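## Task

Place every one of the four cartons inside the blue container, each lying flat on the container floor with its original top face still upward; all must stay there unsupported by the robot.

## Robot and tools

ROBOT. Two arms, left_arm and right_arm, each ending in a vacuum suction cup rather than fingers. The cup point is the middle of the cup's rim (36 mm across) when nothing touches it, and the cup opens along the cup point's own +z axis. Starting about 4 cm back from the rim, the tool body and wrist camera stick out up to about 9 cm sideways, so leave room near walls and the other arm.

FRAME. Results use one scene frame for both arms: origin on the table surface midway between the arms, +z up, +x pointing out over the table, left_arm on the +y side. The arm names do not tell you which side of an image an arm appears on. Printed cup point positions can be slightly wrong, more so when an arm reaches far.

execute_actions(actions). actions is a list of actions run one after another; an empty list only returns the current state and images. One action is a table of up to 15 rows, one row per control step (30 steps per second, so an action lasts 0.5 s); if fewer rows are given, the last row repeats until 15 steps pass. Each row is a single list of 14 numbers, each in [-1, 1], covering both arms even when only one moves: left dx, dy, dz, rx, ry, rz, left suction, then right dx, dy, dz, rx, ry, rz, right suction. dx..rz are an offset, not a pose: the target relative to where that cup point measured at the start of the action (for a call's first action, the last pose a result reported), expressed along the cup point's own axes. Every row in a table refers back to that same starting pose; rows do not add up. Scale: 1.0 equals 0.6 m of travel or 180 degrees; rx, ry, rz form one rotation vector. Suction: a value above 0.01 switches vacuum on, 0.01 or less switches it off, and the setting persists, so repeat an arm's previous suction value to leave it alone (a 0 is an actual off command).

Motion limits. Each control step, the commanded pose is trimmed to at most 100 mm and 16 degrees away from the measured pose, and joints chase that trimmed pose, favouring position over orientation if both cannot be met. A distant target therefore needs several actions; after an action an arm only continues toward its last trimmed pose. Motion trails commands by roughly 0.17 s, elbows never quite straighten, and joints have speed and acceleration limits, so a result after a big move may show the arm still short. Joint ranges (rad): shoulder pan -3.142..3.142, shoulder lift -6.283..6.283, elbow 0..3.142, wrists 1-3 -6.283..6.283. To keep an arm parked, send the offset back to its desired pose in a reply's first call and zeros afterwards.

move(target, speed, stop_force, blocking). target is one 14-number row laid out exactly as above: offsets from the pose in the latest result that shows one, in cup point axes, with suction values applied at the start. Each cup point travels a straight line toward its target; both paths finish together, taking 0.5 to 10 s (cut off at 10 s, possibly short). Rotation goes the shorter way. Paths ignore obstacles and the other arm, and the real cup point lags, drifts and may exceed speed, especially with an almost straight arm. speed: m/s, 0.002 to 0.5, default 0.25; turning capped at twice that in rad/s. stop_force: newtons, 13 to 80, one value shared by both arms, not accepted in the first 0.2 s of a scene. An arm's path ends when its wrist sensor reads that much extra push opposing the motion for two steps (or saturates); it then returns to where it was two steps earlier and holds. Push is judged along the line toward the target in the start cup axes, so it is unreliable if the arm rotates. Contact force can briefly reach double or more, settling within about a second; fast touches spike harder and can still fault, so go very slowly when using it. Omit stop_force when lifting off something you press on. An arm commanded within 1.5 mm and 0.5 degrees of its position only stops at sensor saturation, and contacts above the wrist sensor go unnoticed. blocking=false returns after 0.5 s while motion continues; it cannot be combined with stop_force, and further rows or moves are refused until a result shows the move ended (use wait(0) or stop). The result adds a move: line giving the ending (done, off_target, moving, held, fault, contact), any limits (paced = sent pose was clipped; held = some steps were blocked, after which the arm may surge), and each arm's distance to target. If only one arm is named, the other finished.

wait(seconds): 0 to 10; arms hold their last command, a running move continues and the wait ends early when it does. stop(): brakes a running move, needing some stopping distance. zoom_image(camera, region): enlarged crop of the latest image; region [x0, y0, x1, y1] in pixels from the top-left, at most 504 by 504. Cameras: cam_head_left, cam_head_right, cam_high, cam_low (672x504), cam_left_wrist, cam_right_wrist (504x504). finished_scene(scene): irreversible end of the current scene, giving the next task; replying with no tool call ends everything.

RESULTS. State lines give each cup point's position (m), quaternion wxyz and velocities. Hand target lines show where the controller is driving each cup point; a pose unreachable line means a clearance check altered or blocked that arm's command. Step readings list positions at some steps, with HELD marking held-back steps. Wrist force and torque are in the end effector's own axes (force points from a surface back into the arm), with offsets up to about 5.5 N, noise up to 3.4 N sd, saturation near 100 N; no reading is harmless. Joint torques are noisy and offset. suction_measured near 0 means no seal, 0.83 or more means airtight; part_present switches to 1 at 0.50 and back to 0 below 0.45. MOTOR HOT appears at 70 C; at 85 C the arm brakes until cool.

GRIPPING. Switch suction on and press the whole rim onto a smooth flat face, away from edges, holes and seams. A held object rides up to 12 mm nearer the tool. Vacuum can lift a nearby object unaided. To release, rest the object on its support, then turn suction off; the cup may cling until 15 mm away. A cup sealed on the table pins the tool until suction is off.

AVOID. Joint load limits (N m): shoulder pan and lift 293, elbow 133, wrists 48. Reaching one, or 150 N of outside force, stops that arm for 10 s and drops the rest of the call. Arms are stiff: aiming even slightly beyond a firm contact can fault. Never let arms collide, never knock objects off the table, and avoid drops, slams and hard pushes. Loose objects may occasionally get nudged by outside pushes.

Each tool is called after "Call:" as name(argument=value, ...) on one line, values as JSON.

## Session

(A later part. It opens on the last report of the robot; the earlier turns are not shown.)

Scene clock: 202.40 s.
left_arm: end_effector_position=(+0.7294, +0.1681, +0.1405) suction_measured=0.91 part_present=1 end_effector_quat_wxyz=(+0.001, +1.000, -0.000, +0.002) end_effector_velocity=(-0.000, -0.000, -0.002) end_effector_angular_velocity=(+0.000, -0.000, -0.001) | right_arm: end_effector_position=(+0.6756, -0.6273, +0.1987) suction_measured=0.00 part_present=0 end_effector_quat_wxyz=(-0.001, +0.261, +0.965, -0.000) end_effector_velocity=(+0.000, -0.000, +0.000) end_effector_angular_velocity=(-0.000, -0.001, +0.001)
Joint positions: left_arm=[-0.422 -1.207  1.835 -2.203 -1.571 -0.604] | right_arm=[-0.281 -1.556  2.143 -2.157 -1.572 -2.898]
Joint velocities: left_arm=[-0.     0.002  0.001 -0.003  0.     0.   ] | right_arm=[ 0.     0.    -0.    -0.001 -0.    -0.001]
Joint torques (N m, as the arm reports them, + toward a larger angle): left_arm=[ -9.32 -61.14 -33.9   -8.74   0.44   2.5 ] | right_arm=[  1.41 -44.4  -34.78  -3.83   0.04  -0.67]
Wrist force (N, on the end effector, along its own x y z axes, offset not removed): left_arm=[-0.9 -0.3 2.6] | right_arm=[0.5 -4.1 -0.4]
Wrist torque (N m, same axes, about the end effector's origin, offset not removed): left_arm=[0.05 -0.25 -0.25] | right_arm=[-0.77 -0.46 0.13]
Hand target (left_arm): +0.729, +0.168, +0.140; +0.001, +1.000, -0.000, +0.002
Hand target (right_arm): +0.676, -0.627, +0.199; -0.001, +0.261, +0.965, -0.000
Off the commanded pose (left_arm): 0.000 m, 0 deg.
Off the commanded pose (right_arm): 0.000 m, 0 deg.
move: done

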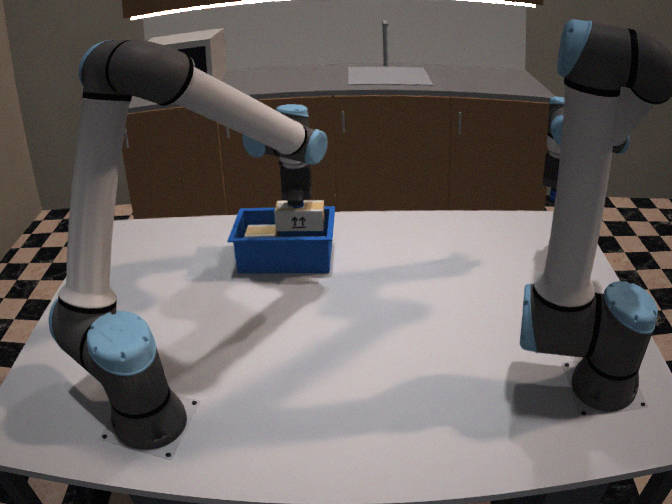

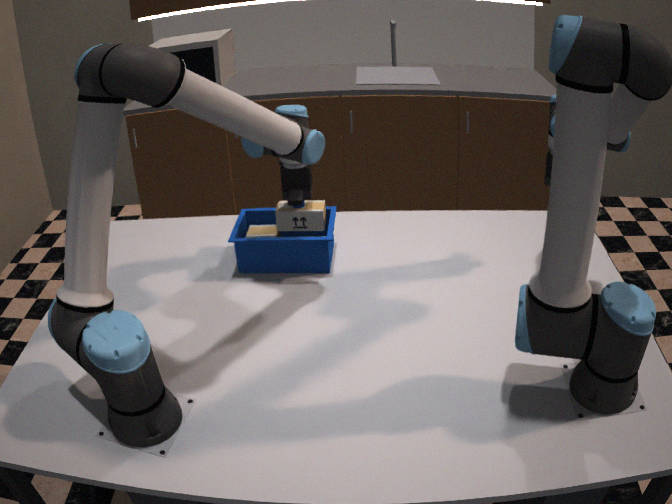

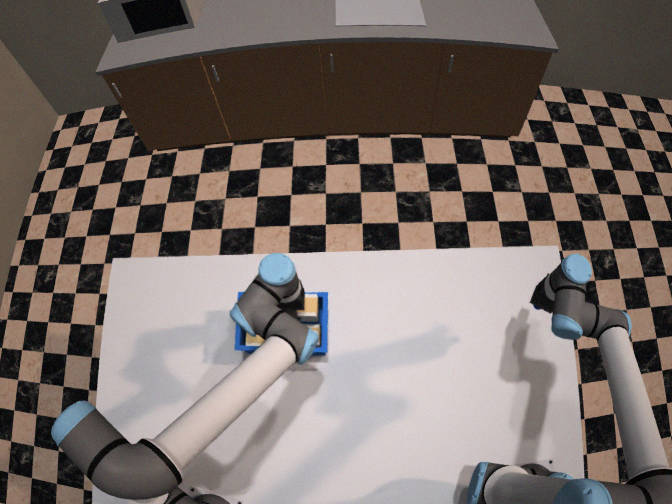

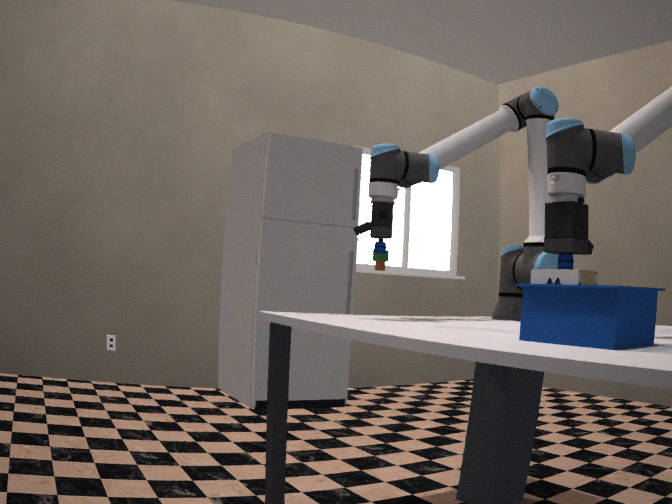

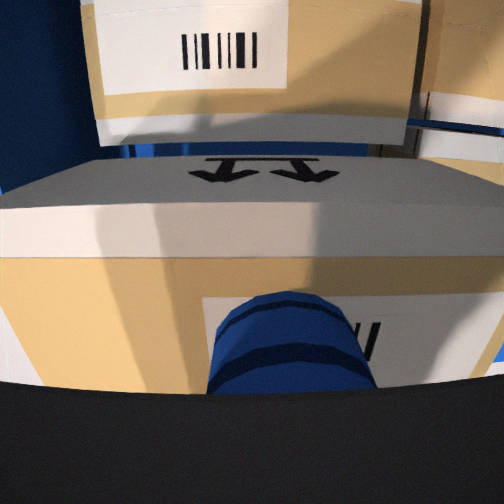

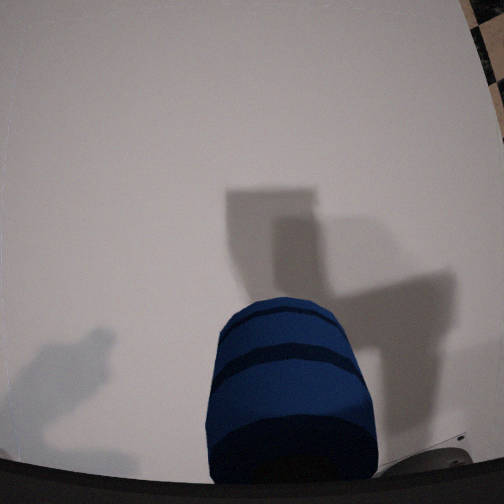

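Call:
move(target=[0,0.009,0,0,0,0,1,0,0,0,0,0,0,0], speed=0.01)

Call:
move(target=[0,0,0.085,0,0,0,1,0,0,0,0,0,0,0], speed=0.012, stop_force=13)

Scene clock: 207.33 s.
left_arm: end_effector_position=(+0.7294, +0.1629, +0.1405) suction_measured=0.91 part_present=1 end_effector_quat_wxyz=(+0.001, +1.000, -0.000, +0.002) end_effector_velocity=(+0.000, -0.002, +0.000) end_effector_angular_velocity=(+0.000, -0.001, -0.000) | right_arm: end_effector_position=(+0.6756, -0.6273, +0.1987) suction_measured=0.00 part_present=0 end_effector_quat_wxyz=(-0.001, +0.261, +0.965, -0.000) end_effector_velocity=(-0.000, +0.000, -0.000) end_effector_angular_velocity=(+0.001, +0.001, +0.001)
Joint positions: left_arm=[-0.427 -1.204  1.831 -2.201 -1.571 -0.61 ] | right_arm=[-0.281 -1.556  2.143 -2.157 -1.572 -2.898]
Joint velocities: left_arm=[-0.002  0.001 -0.002  0.     0.    -0.002] | right_arm=[ 0.  0.  0.  0.  0. -0.]
Joint torques (N m, as the arm reports them, + toward a larger angle): left_arm=[-14.07 -60.37 -48.67  -1.21  -1.05  -3.17] | right_arm=[  0.75 -44.79 -34.09  -3.4    0.18  -0.11]
Wrist force (N, on the end effector, along its own x y z axes, offset not removed): left_arm=[-2.1 1.9 4.3] | right_arm=[1.2 -6.2 -1.1]
Wrist torque (N m, same axes, about the end effector's origin, offset not removed): left_arm=[0.40 -0.14 -0.24] | right_arm=[-1.26 -0.44 0.00]
Hand target (left_arm): +0.729, +0.163, +0.141; +0.001, +1.000, -0.000, +0.002
Hand target (right_arm): +0.676, -0.627, +0.199; -0.001, +0.261, +0.965, -0.000
Off the commanded pose (left_arm): 0.000 m, 0 deg.
Off the commanded pose (right_arm): 0.000 m, 0 deg.
move: done

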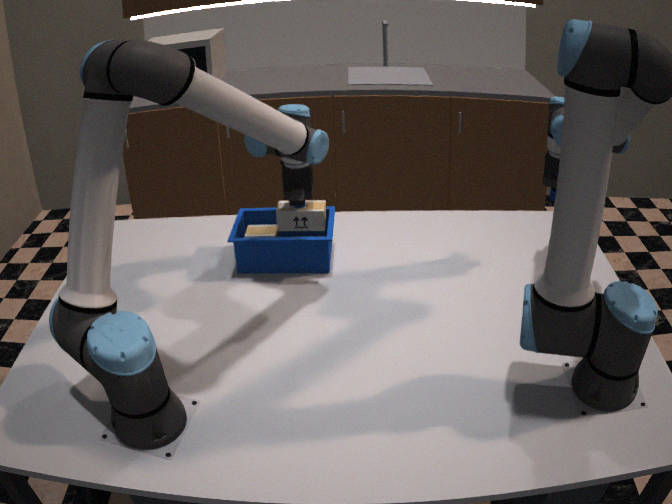

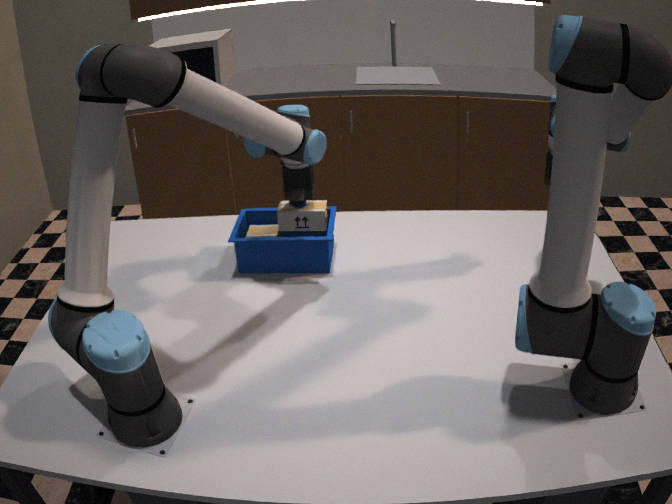

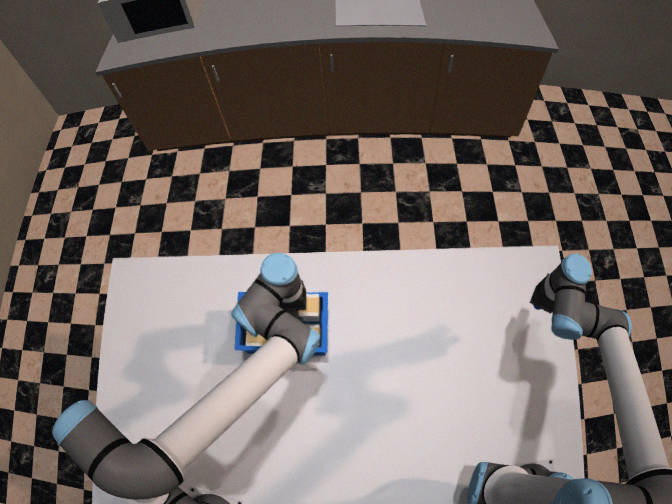

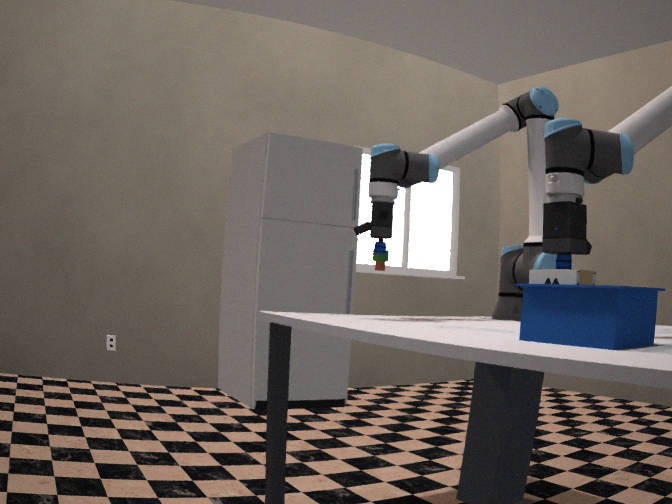

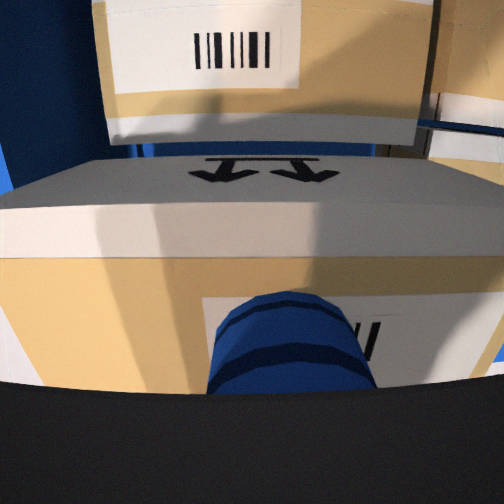

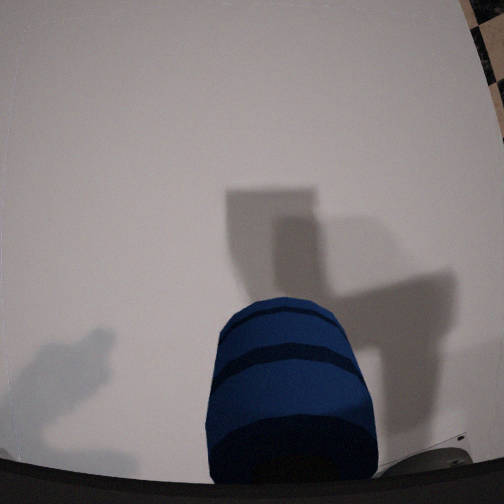

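Scene clock: 211.80 s.
left_arm: end_effector_position=(+0.7296, +0.1628, +0.0897) suction_measured=0.91 part_present=1 end_effector_quat_wxyz=(+0.001, +1.000, -0.000, +0.002) end_effector_velocity=(+0.000, +0.001, -0.003) end_effector_angular_velocity=(-0.000, +0.000, +0.001) | right_arm: end_effector_position=(+0.6756, -0.6273, +0.1987) suction_measured=0.00 part_present=0 end_effector_quat_wxyz=(-0.001, +0.261, +0.965, -0.000) end_effector_velocity=(-0.000, -0.000, -0.000) end_effector_angular_velocity=(+0.001, +0.001, +0.001)
Joint positions: left_arm=[-0.427 -1.151  1.862 -2.287 -1.571 -0.61 ] | right_arm=[-0.281 -1.556  2.143 -2.157 -1.572 -2.898]
Joint velocities: left_arm=[ 0.001  0.003  0.001 -0.004 -0.    -0.   ] | right_arm=[-0.001  0.    -0.     0.001  0.001 -0.001]
Joint torques (N m, as the arm reports them, + toward a larger angle): left_arm=[ 11.44 -65.04 -33.4   -9.88  -1.11   2.48] | right_arm=[  2.07 -43.45 -34.19  -4.06  -0.12  -0.28]
Wrist force (N, on the end effector, along its own x y z axes, offset not removed): left_arm=[-3.8 0.4 2.8] | right_arm=[-0.8 -2.1 -0.5]
Wrist torque (N m, same axes, about the end effector's origin, offset not removed): left_arm=[0.21 -0.05 -0.31] | right_arm=[-0.49 0.04 0.10]
Hand target (left_arm): +0.730, +0.163, +0.090; +0.001, +1.000, -0.000, +0.002
Hand target (right_arm): +0.676, -0.627, +0.199; -0.001, +0.261, +0.965, -0.000
Off the commanded pose (left_arm): 0.000 m, 0 deg.
Off the commanded pose (right_arm): 0.000 m, 0 deg.
move: done

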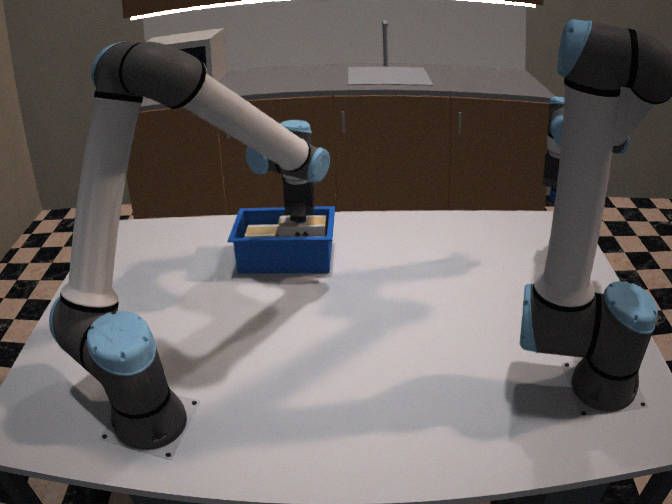

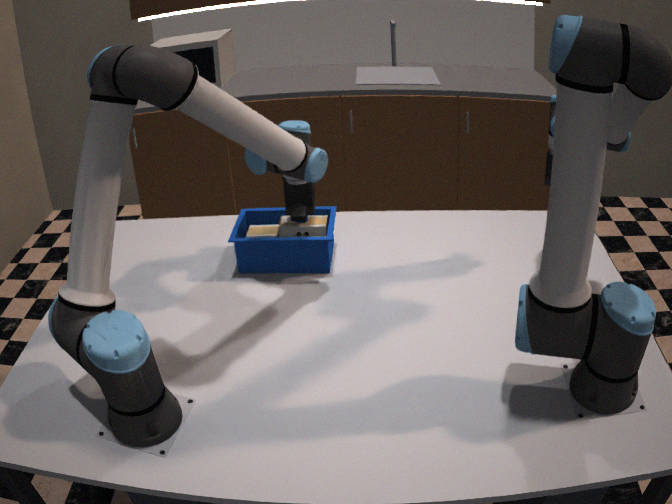

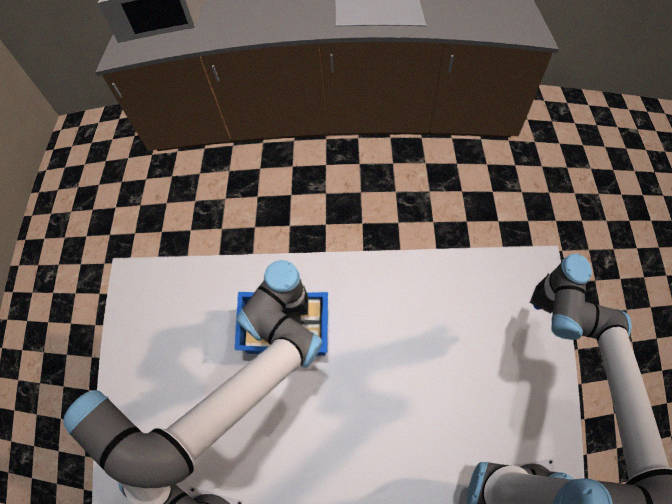

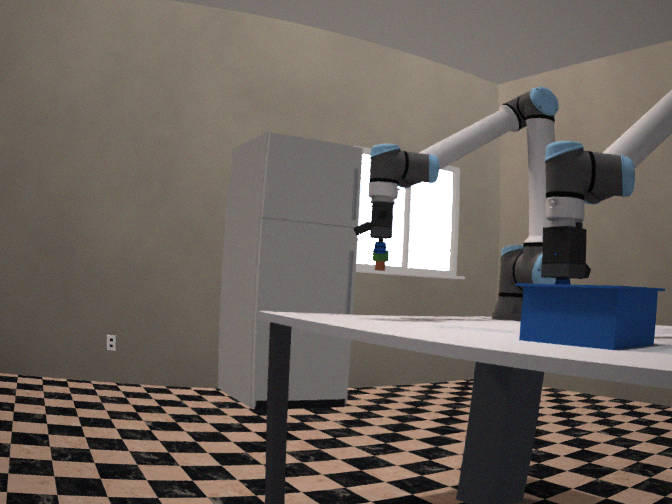

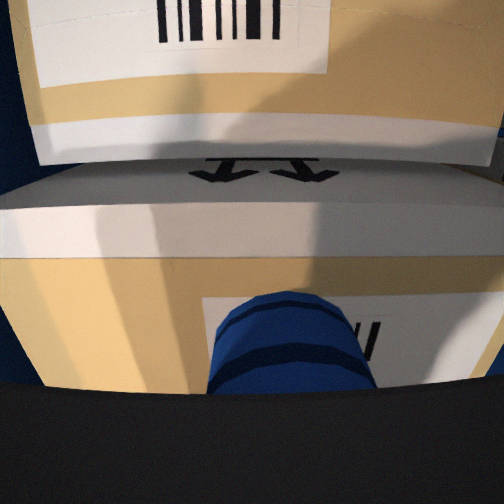

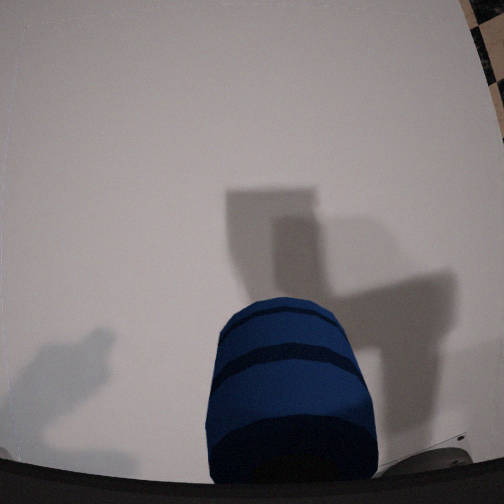

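Call:
move(target=[-0.013,-0.001,0.015,0,0,0,1,0,0,0,0,0,0,0], speed=0.008)

Call:
move(target=[0,0,0.035,0,0,0,1,0,0,0,0,0,0,0], speed=0.006, stop_force=13)

Scene clock: 217.93 s.
left_arm: end_effector_position=(+0.7219, +0.1634, +0.0808) suction_measured=0.91 part_present=1 end_effector_quat_wxyz=(+0.001, +1.000, -0.000, +0.002) end_effector_velocity=(-0.001, +0.000, -0.001) end_effector_angular_velocity=(+0.001, +0.001, +0.000) | right_arm: end_effector_position=(+0.6756, -0.6273, +0.1987) suction_measured=0.00 part_present=0 end_effector_quat_wxyz=(-0.001, +0.261, +0.965, -0.000) end_effector_velocity=(-0.000, +0.001, +0.000) end_effector_angular_velocity=(+0.000, +0.000, +0.000)
Joint positions: left_arm=[-0.432 -1.15   1.882 -2.307 -1.571 -0.615] | right_arm=[-0.281 -1.556  2.143 -2.157 -1.572 -2.898]
Joint velocities: left_arm=[-0.001  0.     0.002 -0.002  0.    -0.001] | right_arm=[ 0.001  0.    -0.     0.     0.     0.001]
Joint torques (N m, as the arm reports them, + toward a larger angle): left_arm=[-15.5  -58.71 -28.66  -8.79  -0.96  -2.93] | right_arm=[ -0.95 -43.32 -34.82  -3.52  -0.15  -0.84]
Wrist force (N, on the end effector, along its own x y z axes, offset not removed): left_arm=[1.2 0.7 5.5] | right_arm=[-3.6 -4.2 4.8]
Wrist torque (N m, same axes, about the end effector's origin, offset not removed): left_arm=[0.34 -0.39 -0.11] | right_arm=[-0.93 0.49 0.02]
Hand target (left_arm): +0.722, +0.163, +0.081; +0.001, +1.000, -0.000, +0.002
Hand target (right_arm): +0.676, -0.627, +0.199; -0.001, +0.261, +0.965, -0.000
Off the commanded pose (left_arm): 0.000 m, 0 deg.
Off the commanded pose (right_arm): 0.000 m, 0 deg.
move: done

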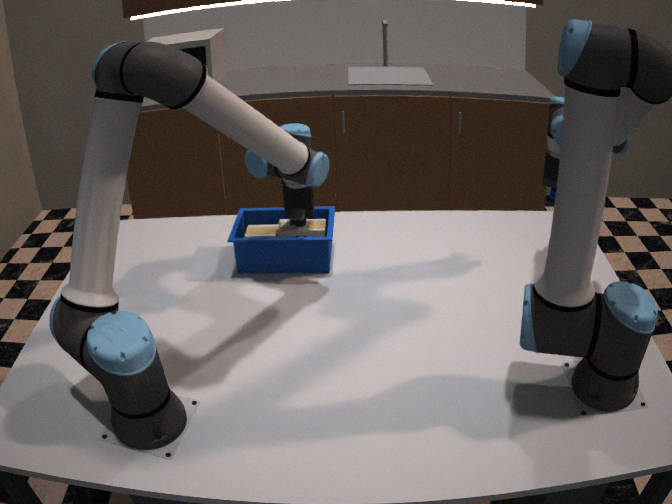

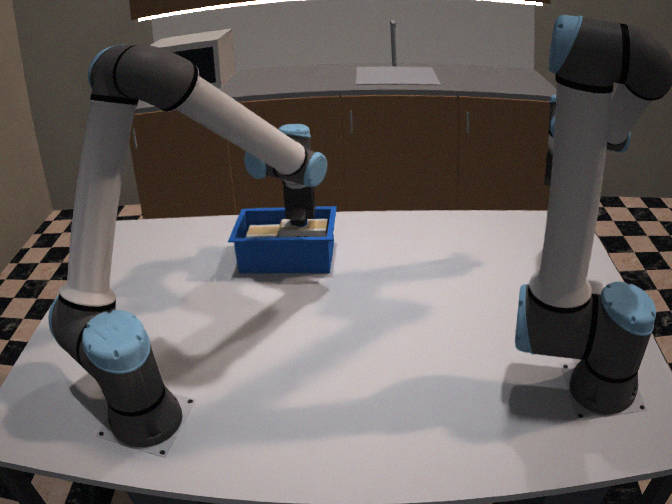

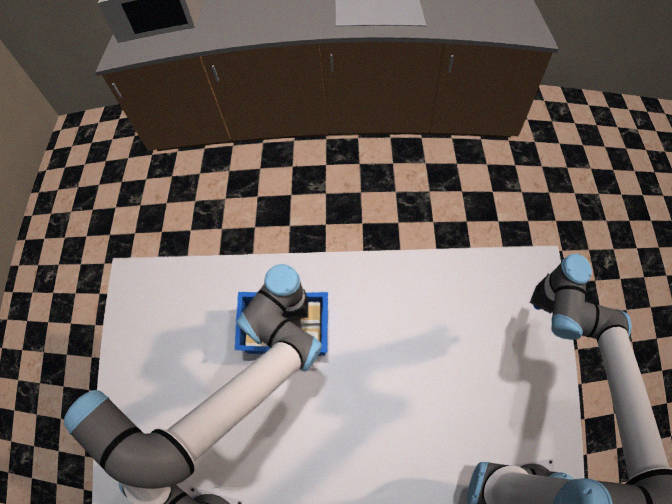

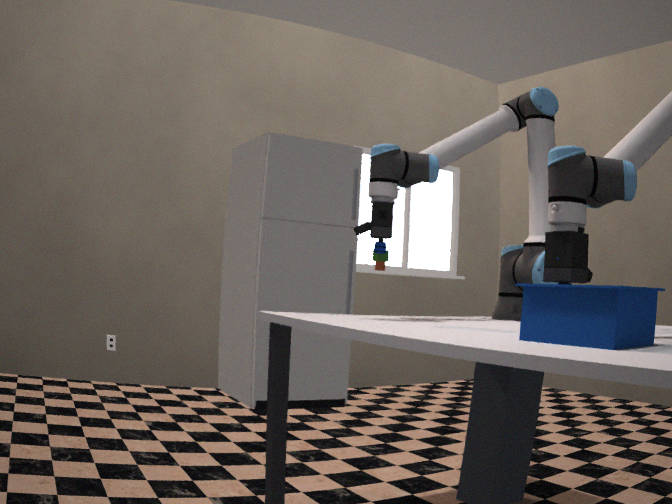

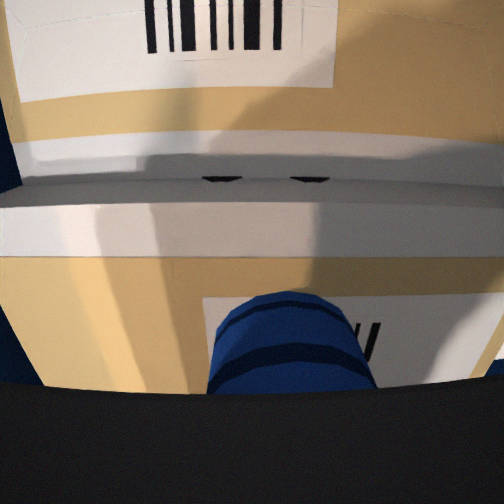

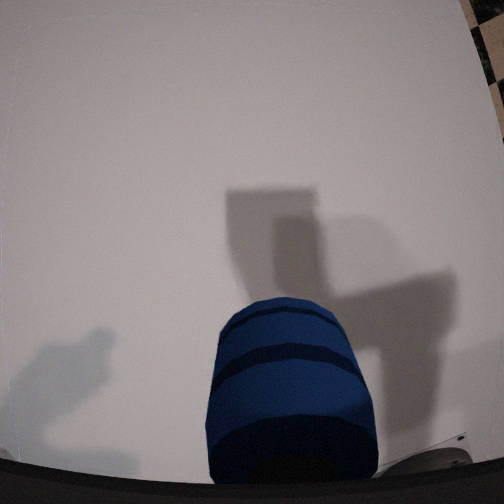

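Scene clock: 220.53 s.
left_arm: end_effector_position=(+0.7220, +0.1633, +0.0675) suction_measured=0.91 part_present=1 end_effector_quat_wxyz=(+0.001, +1.000, -0.000, +0.002) end_effector_velocity=(-0.001, +0.001, +0.000) end_effector_angular_velocity=(+0.003, +0.004, +0.000) | right_arm: end_effector_position=(+0.6756, -0.6273, +0.1987) suction_measured=0.00 part_present=0 end_effector_quat_wxyz=(-0.001, +0.261, +0.965, -0.000) end_effector_velocity=(+0.000, -0.001, +0.000) end_effector_angular_velocity=(-0.001, -0.002, +0.001)
Joint positions: left_arm=[-0.432 -1.135  1.889 -2.33  -1.571 -0.615] | right_arm=[-0.281 -1.556  2.143 -2.157 -1.572 -2.898]
Joint velocities: left_arm=[ 0.    -0.001 -0.     0.007  0.     0.   ] | right_arm=[-0.001 -0.    -0.    -0.002 -0.    -0.002]
Joint torques (N m, as the arm reports them, + toward a larger angle): left_arm=[ 11.68 -79.33 -29.44   1.51  -1.44   2.04] | right_arm=[  0.93 -44.68 -34.61  -3.61   0.18  -0.15]
Wrist force (N, on the end effector, along its own x y z axes, offset not removed): left_arm=[0.3 0.3 -19.4] | right_arm=[-2.4 -4.6 0.8]
Wrist torque (N m, same axes, about the end effector's origin, offset not removed): left_arm=[0.14 -0.34 -0.12] | right_arm=[-0.96 0.19 -0.06]
Hand target (left_arm): +0.722, +0.163, +0.068; +0.001, +1.000, -0.000, +0.002
Hand target (right_arm): +0.676, -0.627, +0.199; -0.001, +0.261, +0.965, -0.000
Off the commanded pose (left_arm): 0.008 m, 0 deg.
Off the commanded pose (right_arm): 0.000 m, 0 deg.
move: contact (left_arm)

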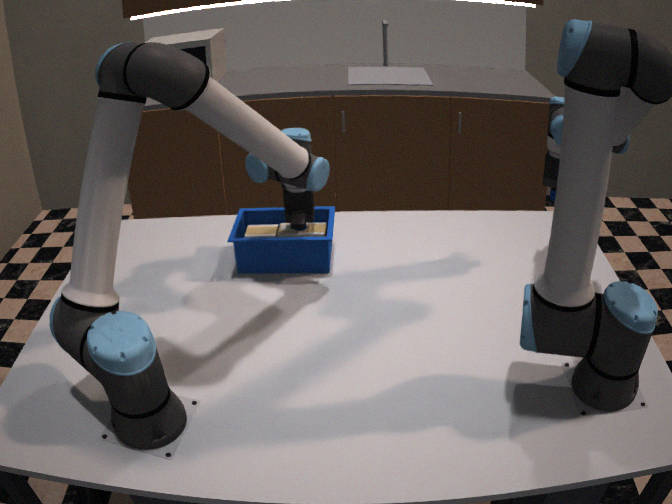

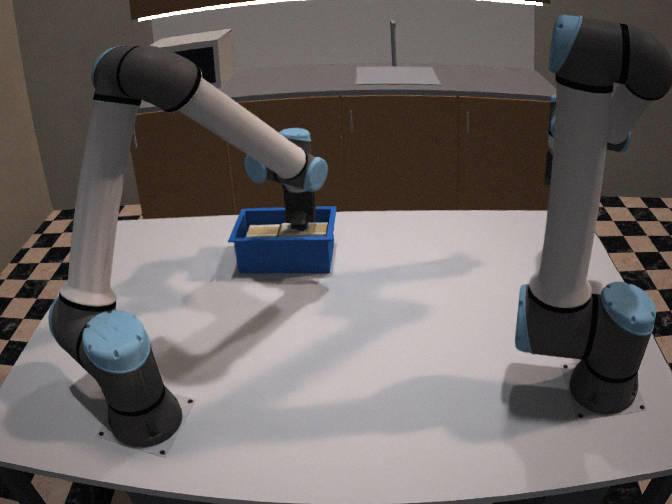

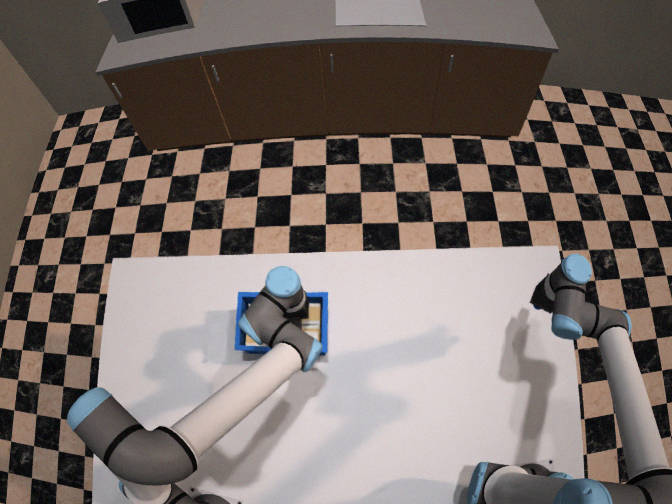

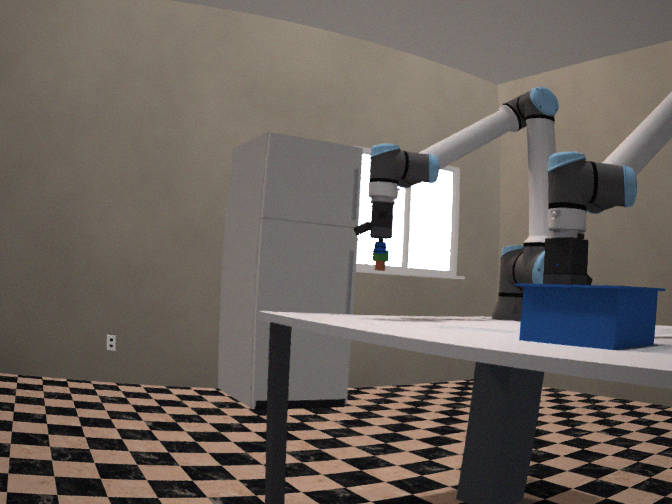

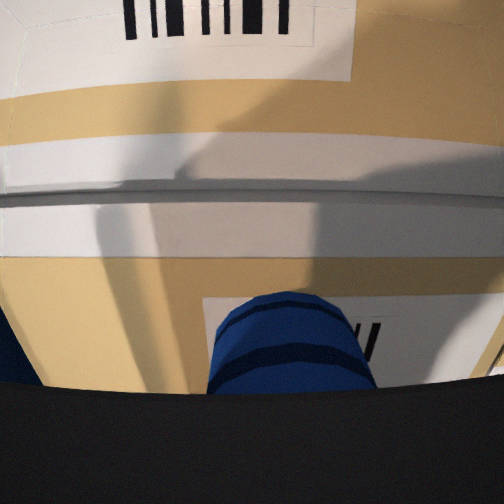

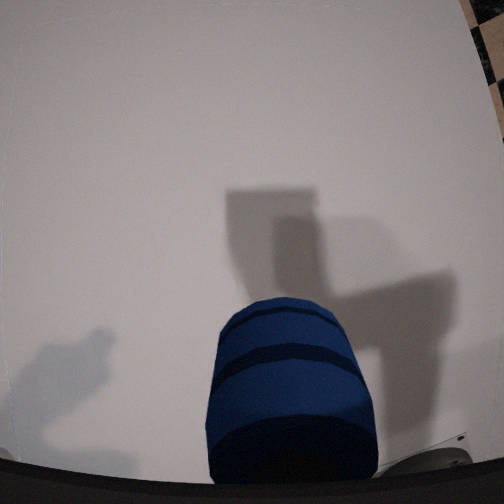

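Height is consistent (C + ~1 cm), with no torque.

Call:
execute_actions(actions=[[[0,0,-0.002,0,0,0,0,0,0,0,0,0,0,0]]])

Call:
move(target=[0,-0.0,-0.22,0,0,0,0,0,0,0,0,0,0,0], speed=0.2)

Scene clock: 223.80 s.
left_arm: end_effector_position=(+0.7220, +0.1633, +0.0687) suction_measured=0.00 part_present=0 end_effector_quat_wxyz=(+0.001, +1.000, -0.000, +0.002) end_effector_velocity=(+0.000, -0.000, +0.001) end_effector_angular_velocity=(-0.001, -0.001, -0.000) | right_arm: end_effector_position=(+0.6756, -0.6273, +0.1987) suction_measured=0.00 part_present=0 end_effector_quat_wxyz=(-0.001, +0.261, +0.965, -0.000) end_effector_velocity=(-0.000, +0.000, -0.000) end_effector_angular_velocity=(-0.000, +0.000, -0.000)
Joint positions: left_arm=[-0.432 -1.136  1.888 -2.328 -1.571 -0.615] | right_arm=[-0.281 -1.556  2.143 -2.157 -1.572 -2.898]
Joint velocities: left_arm=[-0.    -0.001  0.    -0.001 -0.    -0.   ] | right_arm=[ 0.     0.     0.    -0.    -0.     0.001]
Joint torques (N m, as the arm reports them, + toward a larger angle): left_arm=[  1.43 -90.48 -36.     1.13  -1.1    2.15] | right_arm=[  0.17 -42.   -33.35  -3.55  -0.33  -0.16]
Wrist force (N, on the end effector, along its own x y z axes, offset not removed): left_arm=[-1.1 -1.0 -11.8] | right_arm=[0.5 -6.9 1.3]
Wrist torque (N m, same axes, about the end effector's origin, offset not removed): left_arm=[-0.08 -0.11 -0.16] | right_arm=[-1.35 -0.34 0.03]
Hand target (left_arm): +0.722, +0.163, +0.069; +0.001, +1.000, -0.000, +0.002
Hand target (right_arm): +0.676, -0.627, +0.199; -0.001, +0.261, +0.965, -0.000
Off the commanded pose (left_arm): 0.000 m, 0 deg.
Off the commanded pose (right_arm): 0.000 m, 0 deg.
Step readings (end_effector_position):
0: left_arm (+0.7219, +0.1633, +0.0678) | right_arm (+0.6756, -0.6273, +0.1987)
1: left_arm (+0.7219, +0.1633, +0.0678) | right_arm (+0.6756, -0.6273, +0.1987)
2: left_arm (+0.7220, +0.1633, +0.0679) | right_arm (+0.6756, -0.6273, +0.1987)
4: left_arm (+0.7221, +0.1632, +0.0684) | right_arm (+0.6756, -0.6273, +0.1987)
8: left_arm (+0.7220, +0.1633, +0.0687) | right_arm (+0.6756, -0.6273, +0.1987)
15: end_effector_position above

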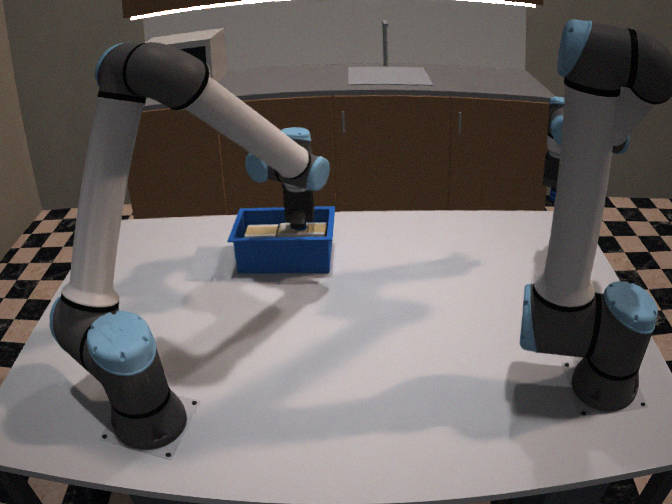

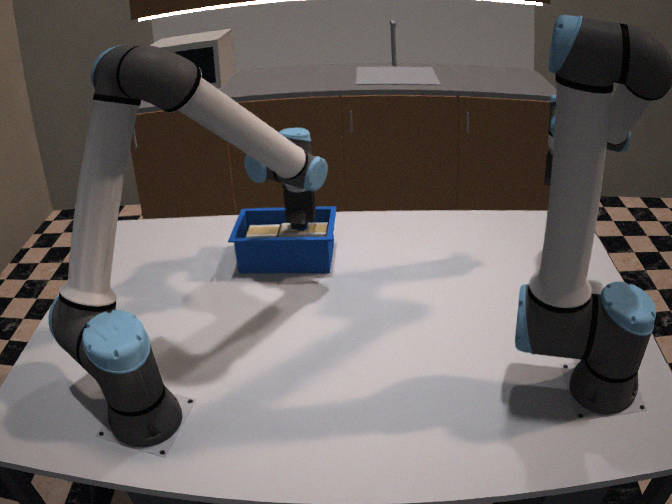

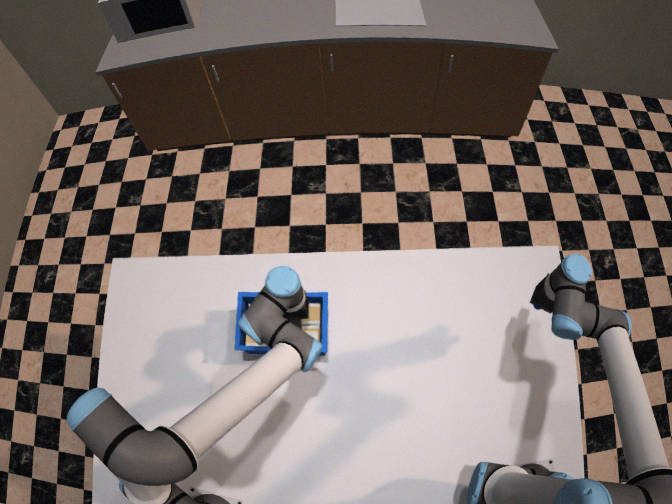

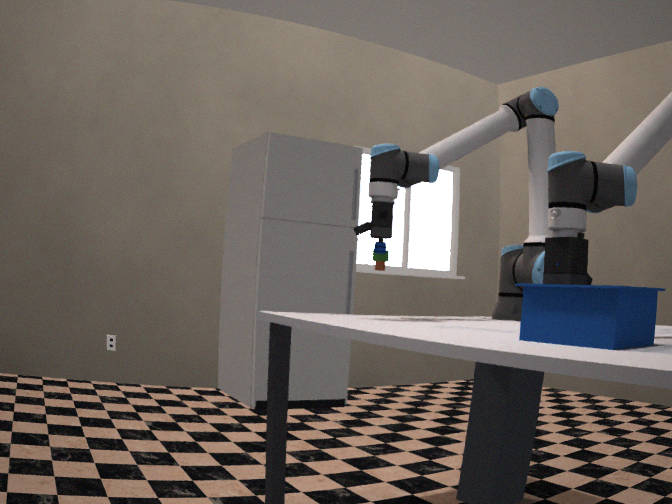

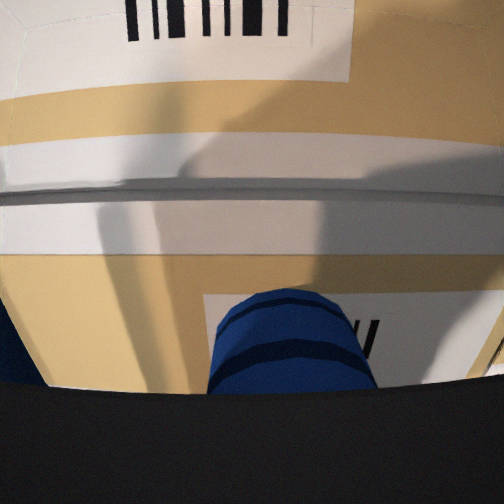

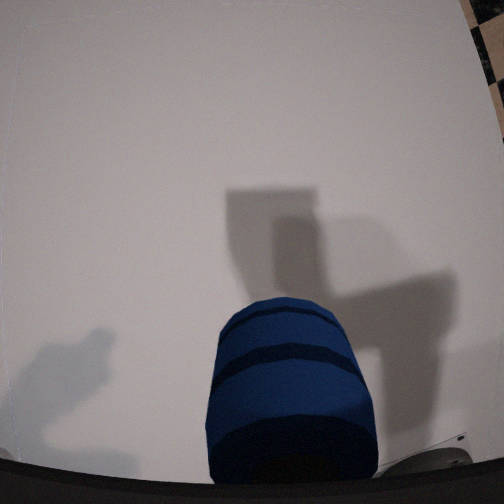

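Scene clock: 225.00 s.
left_arm: end_effector_position=(+0.7216, +0.1636, +0.2005) suction_measured=0.00 part_present=0 end_effector_quat_wxyz=(+0.001, +1.000, -0.000, +0.002) end_effector_velocity=(-0.001, -0.001, +0.002) end_effector_angular_velocity=(+0.001, +0.000, -0.001) | right_arm: end_effector_position=(+0.6756, -0.6273, +0.1987) suction_measured=0.00 part_present=0 end_effector_quat_wxyz=(-0.001, +0.261, +0.965, -0.000) end_effector_velocity=(+0.000, +0.000, -0.000) end_effector_angular_velocity=(+0.000, -0.000, +0.001)
Joint positions: left_arm=[-0.432 -1.27   1.799 -2.104 -1.571 -0.615] | right_arm=[-0.281 -1.556  2.143 -2.157 -1.572 -2.898]
Joint velocities: left_arm=[-0.001 -0.002 -0.002  0.005  0.001 -0.   ] | right_arm=[ 0.001  0.001 -0.    -0.001  0.    -0.001]
Joint torques (N m, as the arm reports them, + toward a larger angle): left_arm=[-13.13 -95.   -48.95  -0.19   1.37  -2.76] | right_arm=[  1.71 -41.25 -34.59  -3.39   0.02  -0.63]
Wrist force (N, on the end effector, along its own x y z axes, offset not removed): left_arm=[2.1 0.1 -1.2] | right_arm=[3.1 -4.7 -0.8]
Wrist torque (N m, same axes, about the end effector's origin, offset not removed): left_arm=[0.09 -0.53 -0.23] | right_arm=[-0.86 -0.67 0.07]
Hand target (left_arm): +0.722, +0.164, +0.201; +0.001, +1.000, -0.000, +0.002
Hand target (right_arm): +0.676, -0.627, +0.199; -0.001, +0.261, +0.965, -0.000
Off the commanded pose (left_arm): 0.000 m, 0 deg.
Off the commanded pose (right_arm): 0.000 m, 0 deg.
move: done

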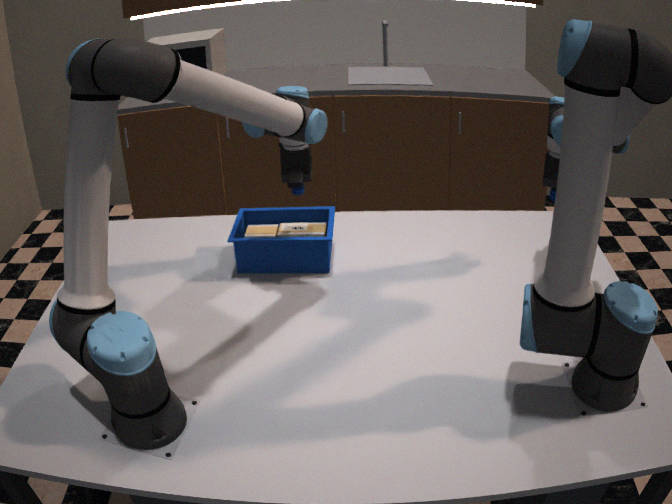

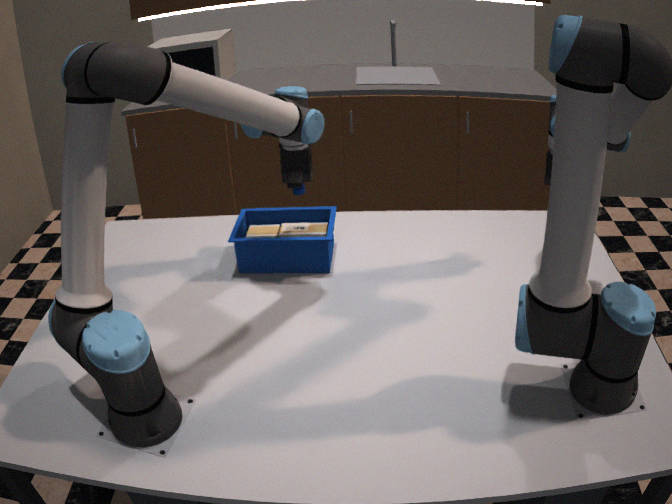

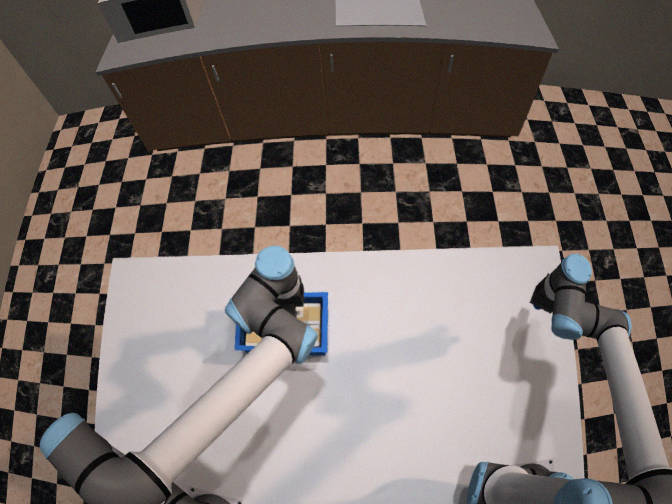

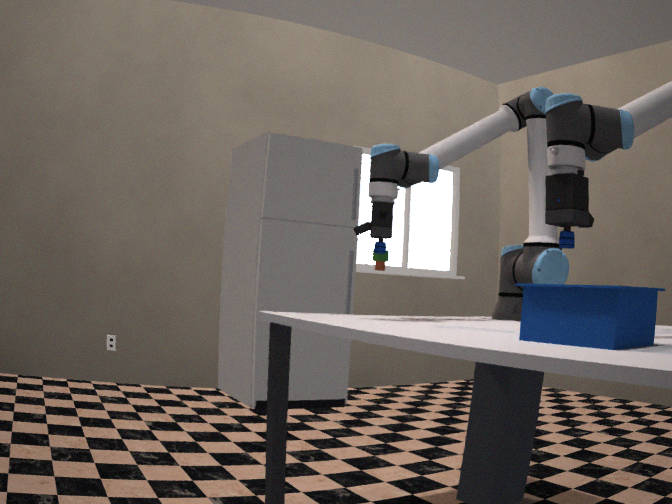

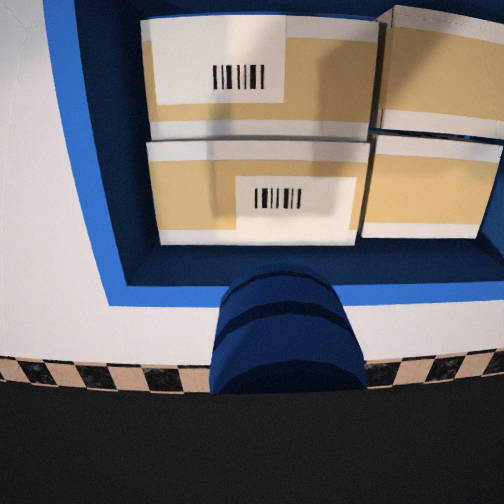

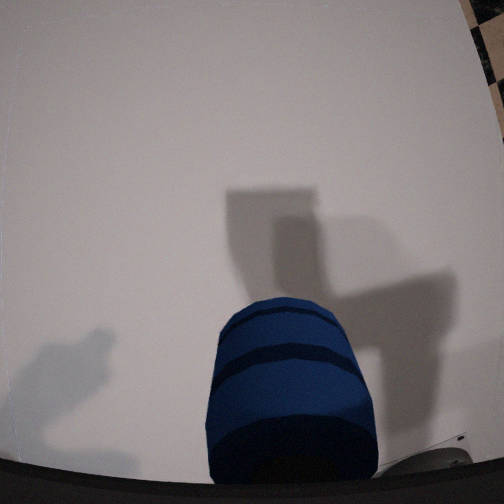

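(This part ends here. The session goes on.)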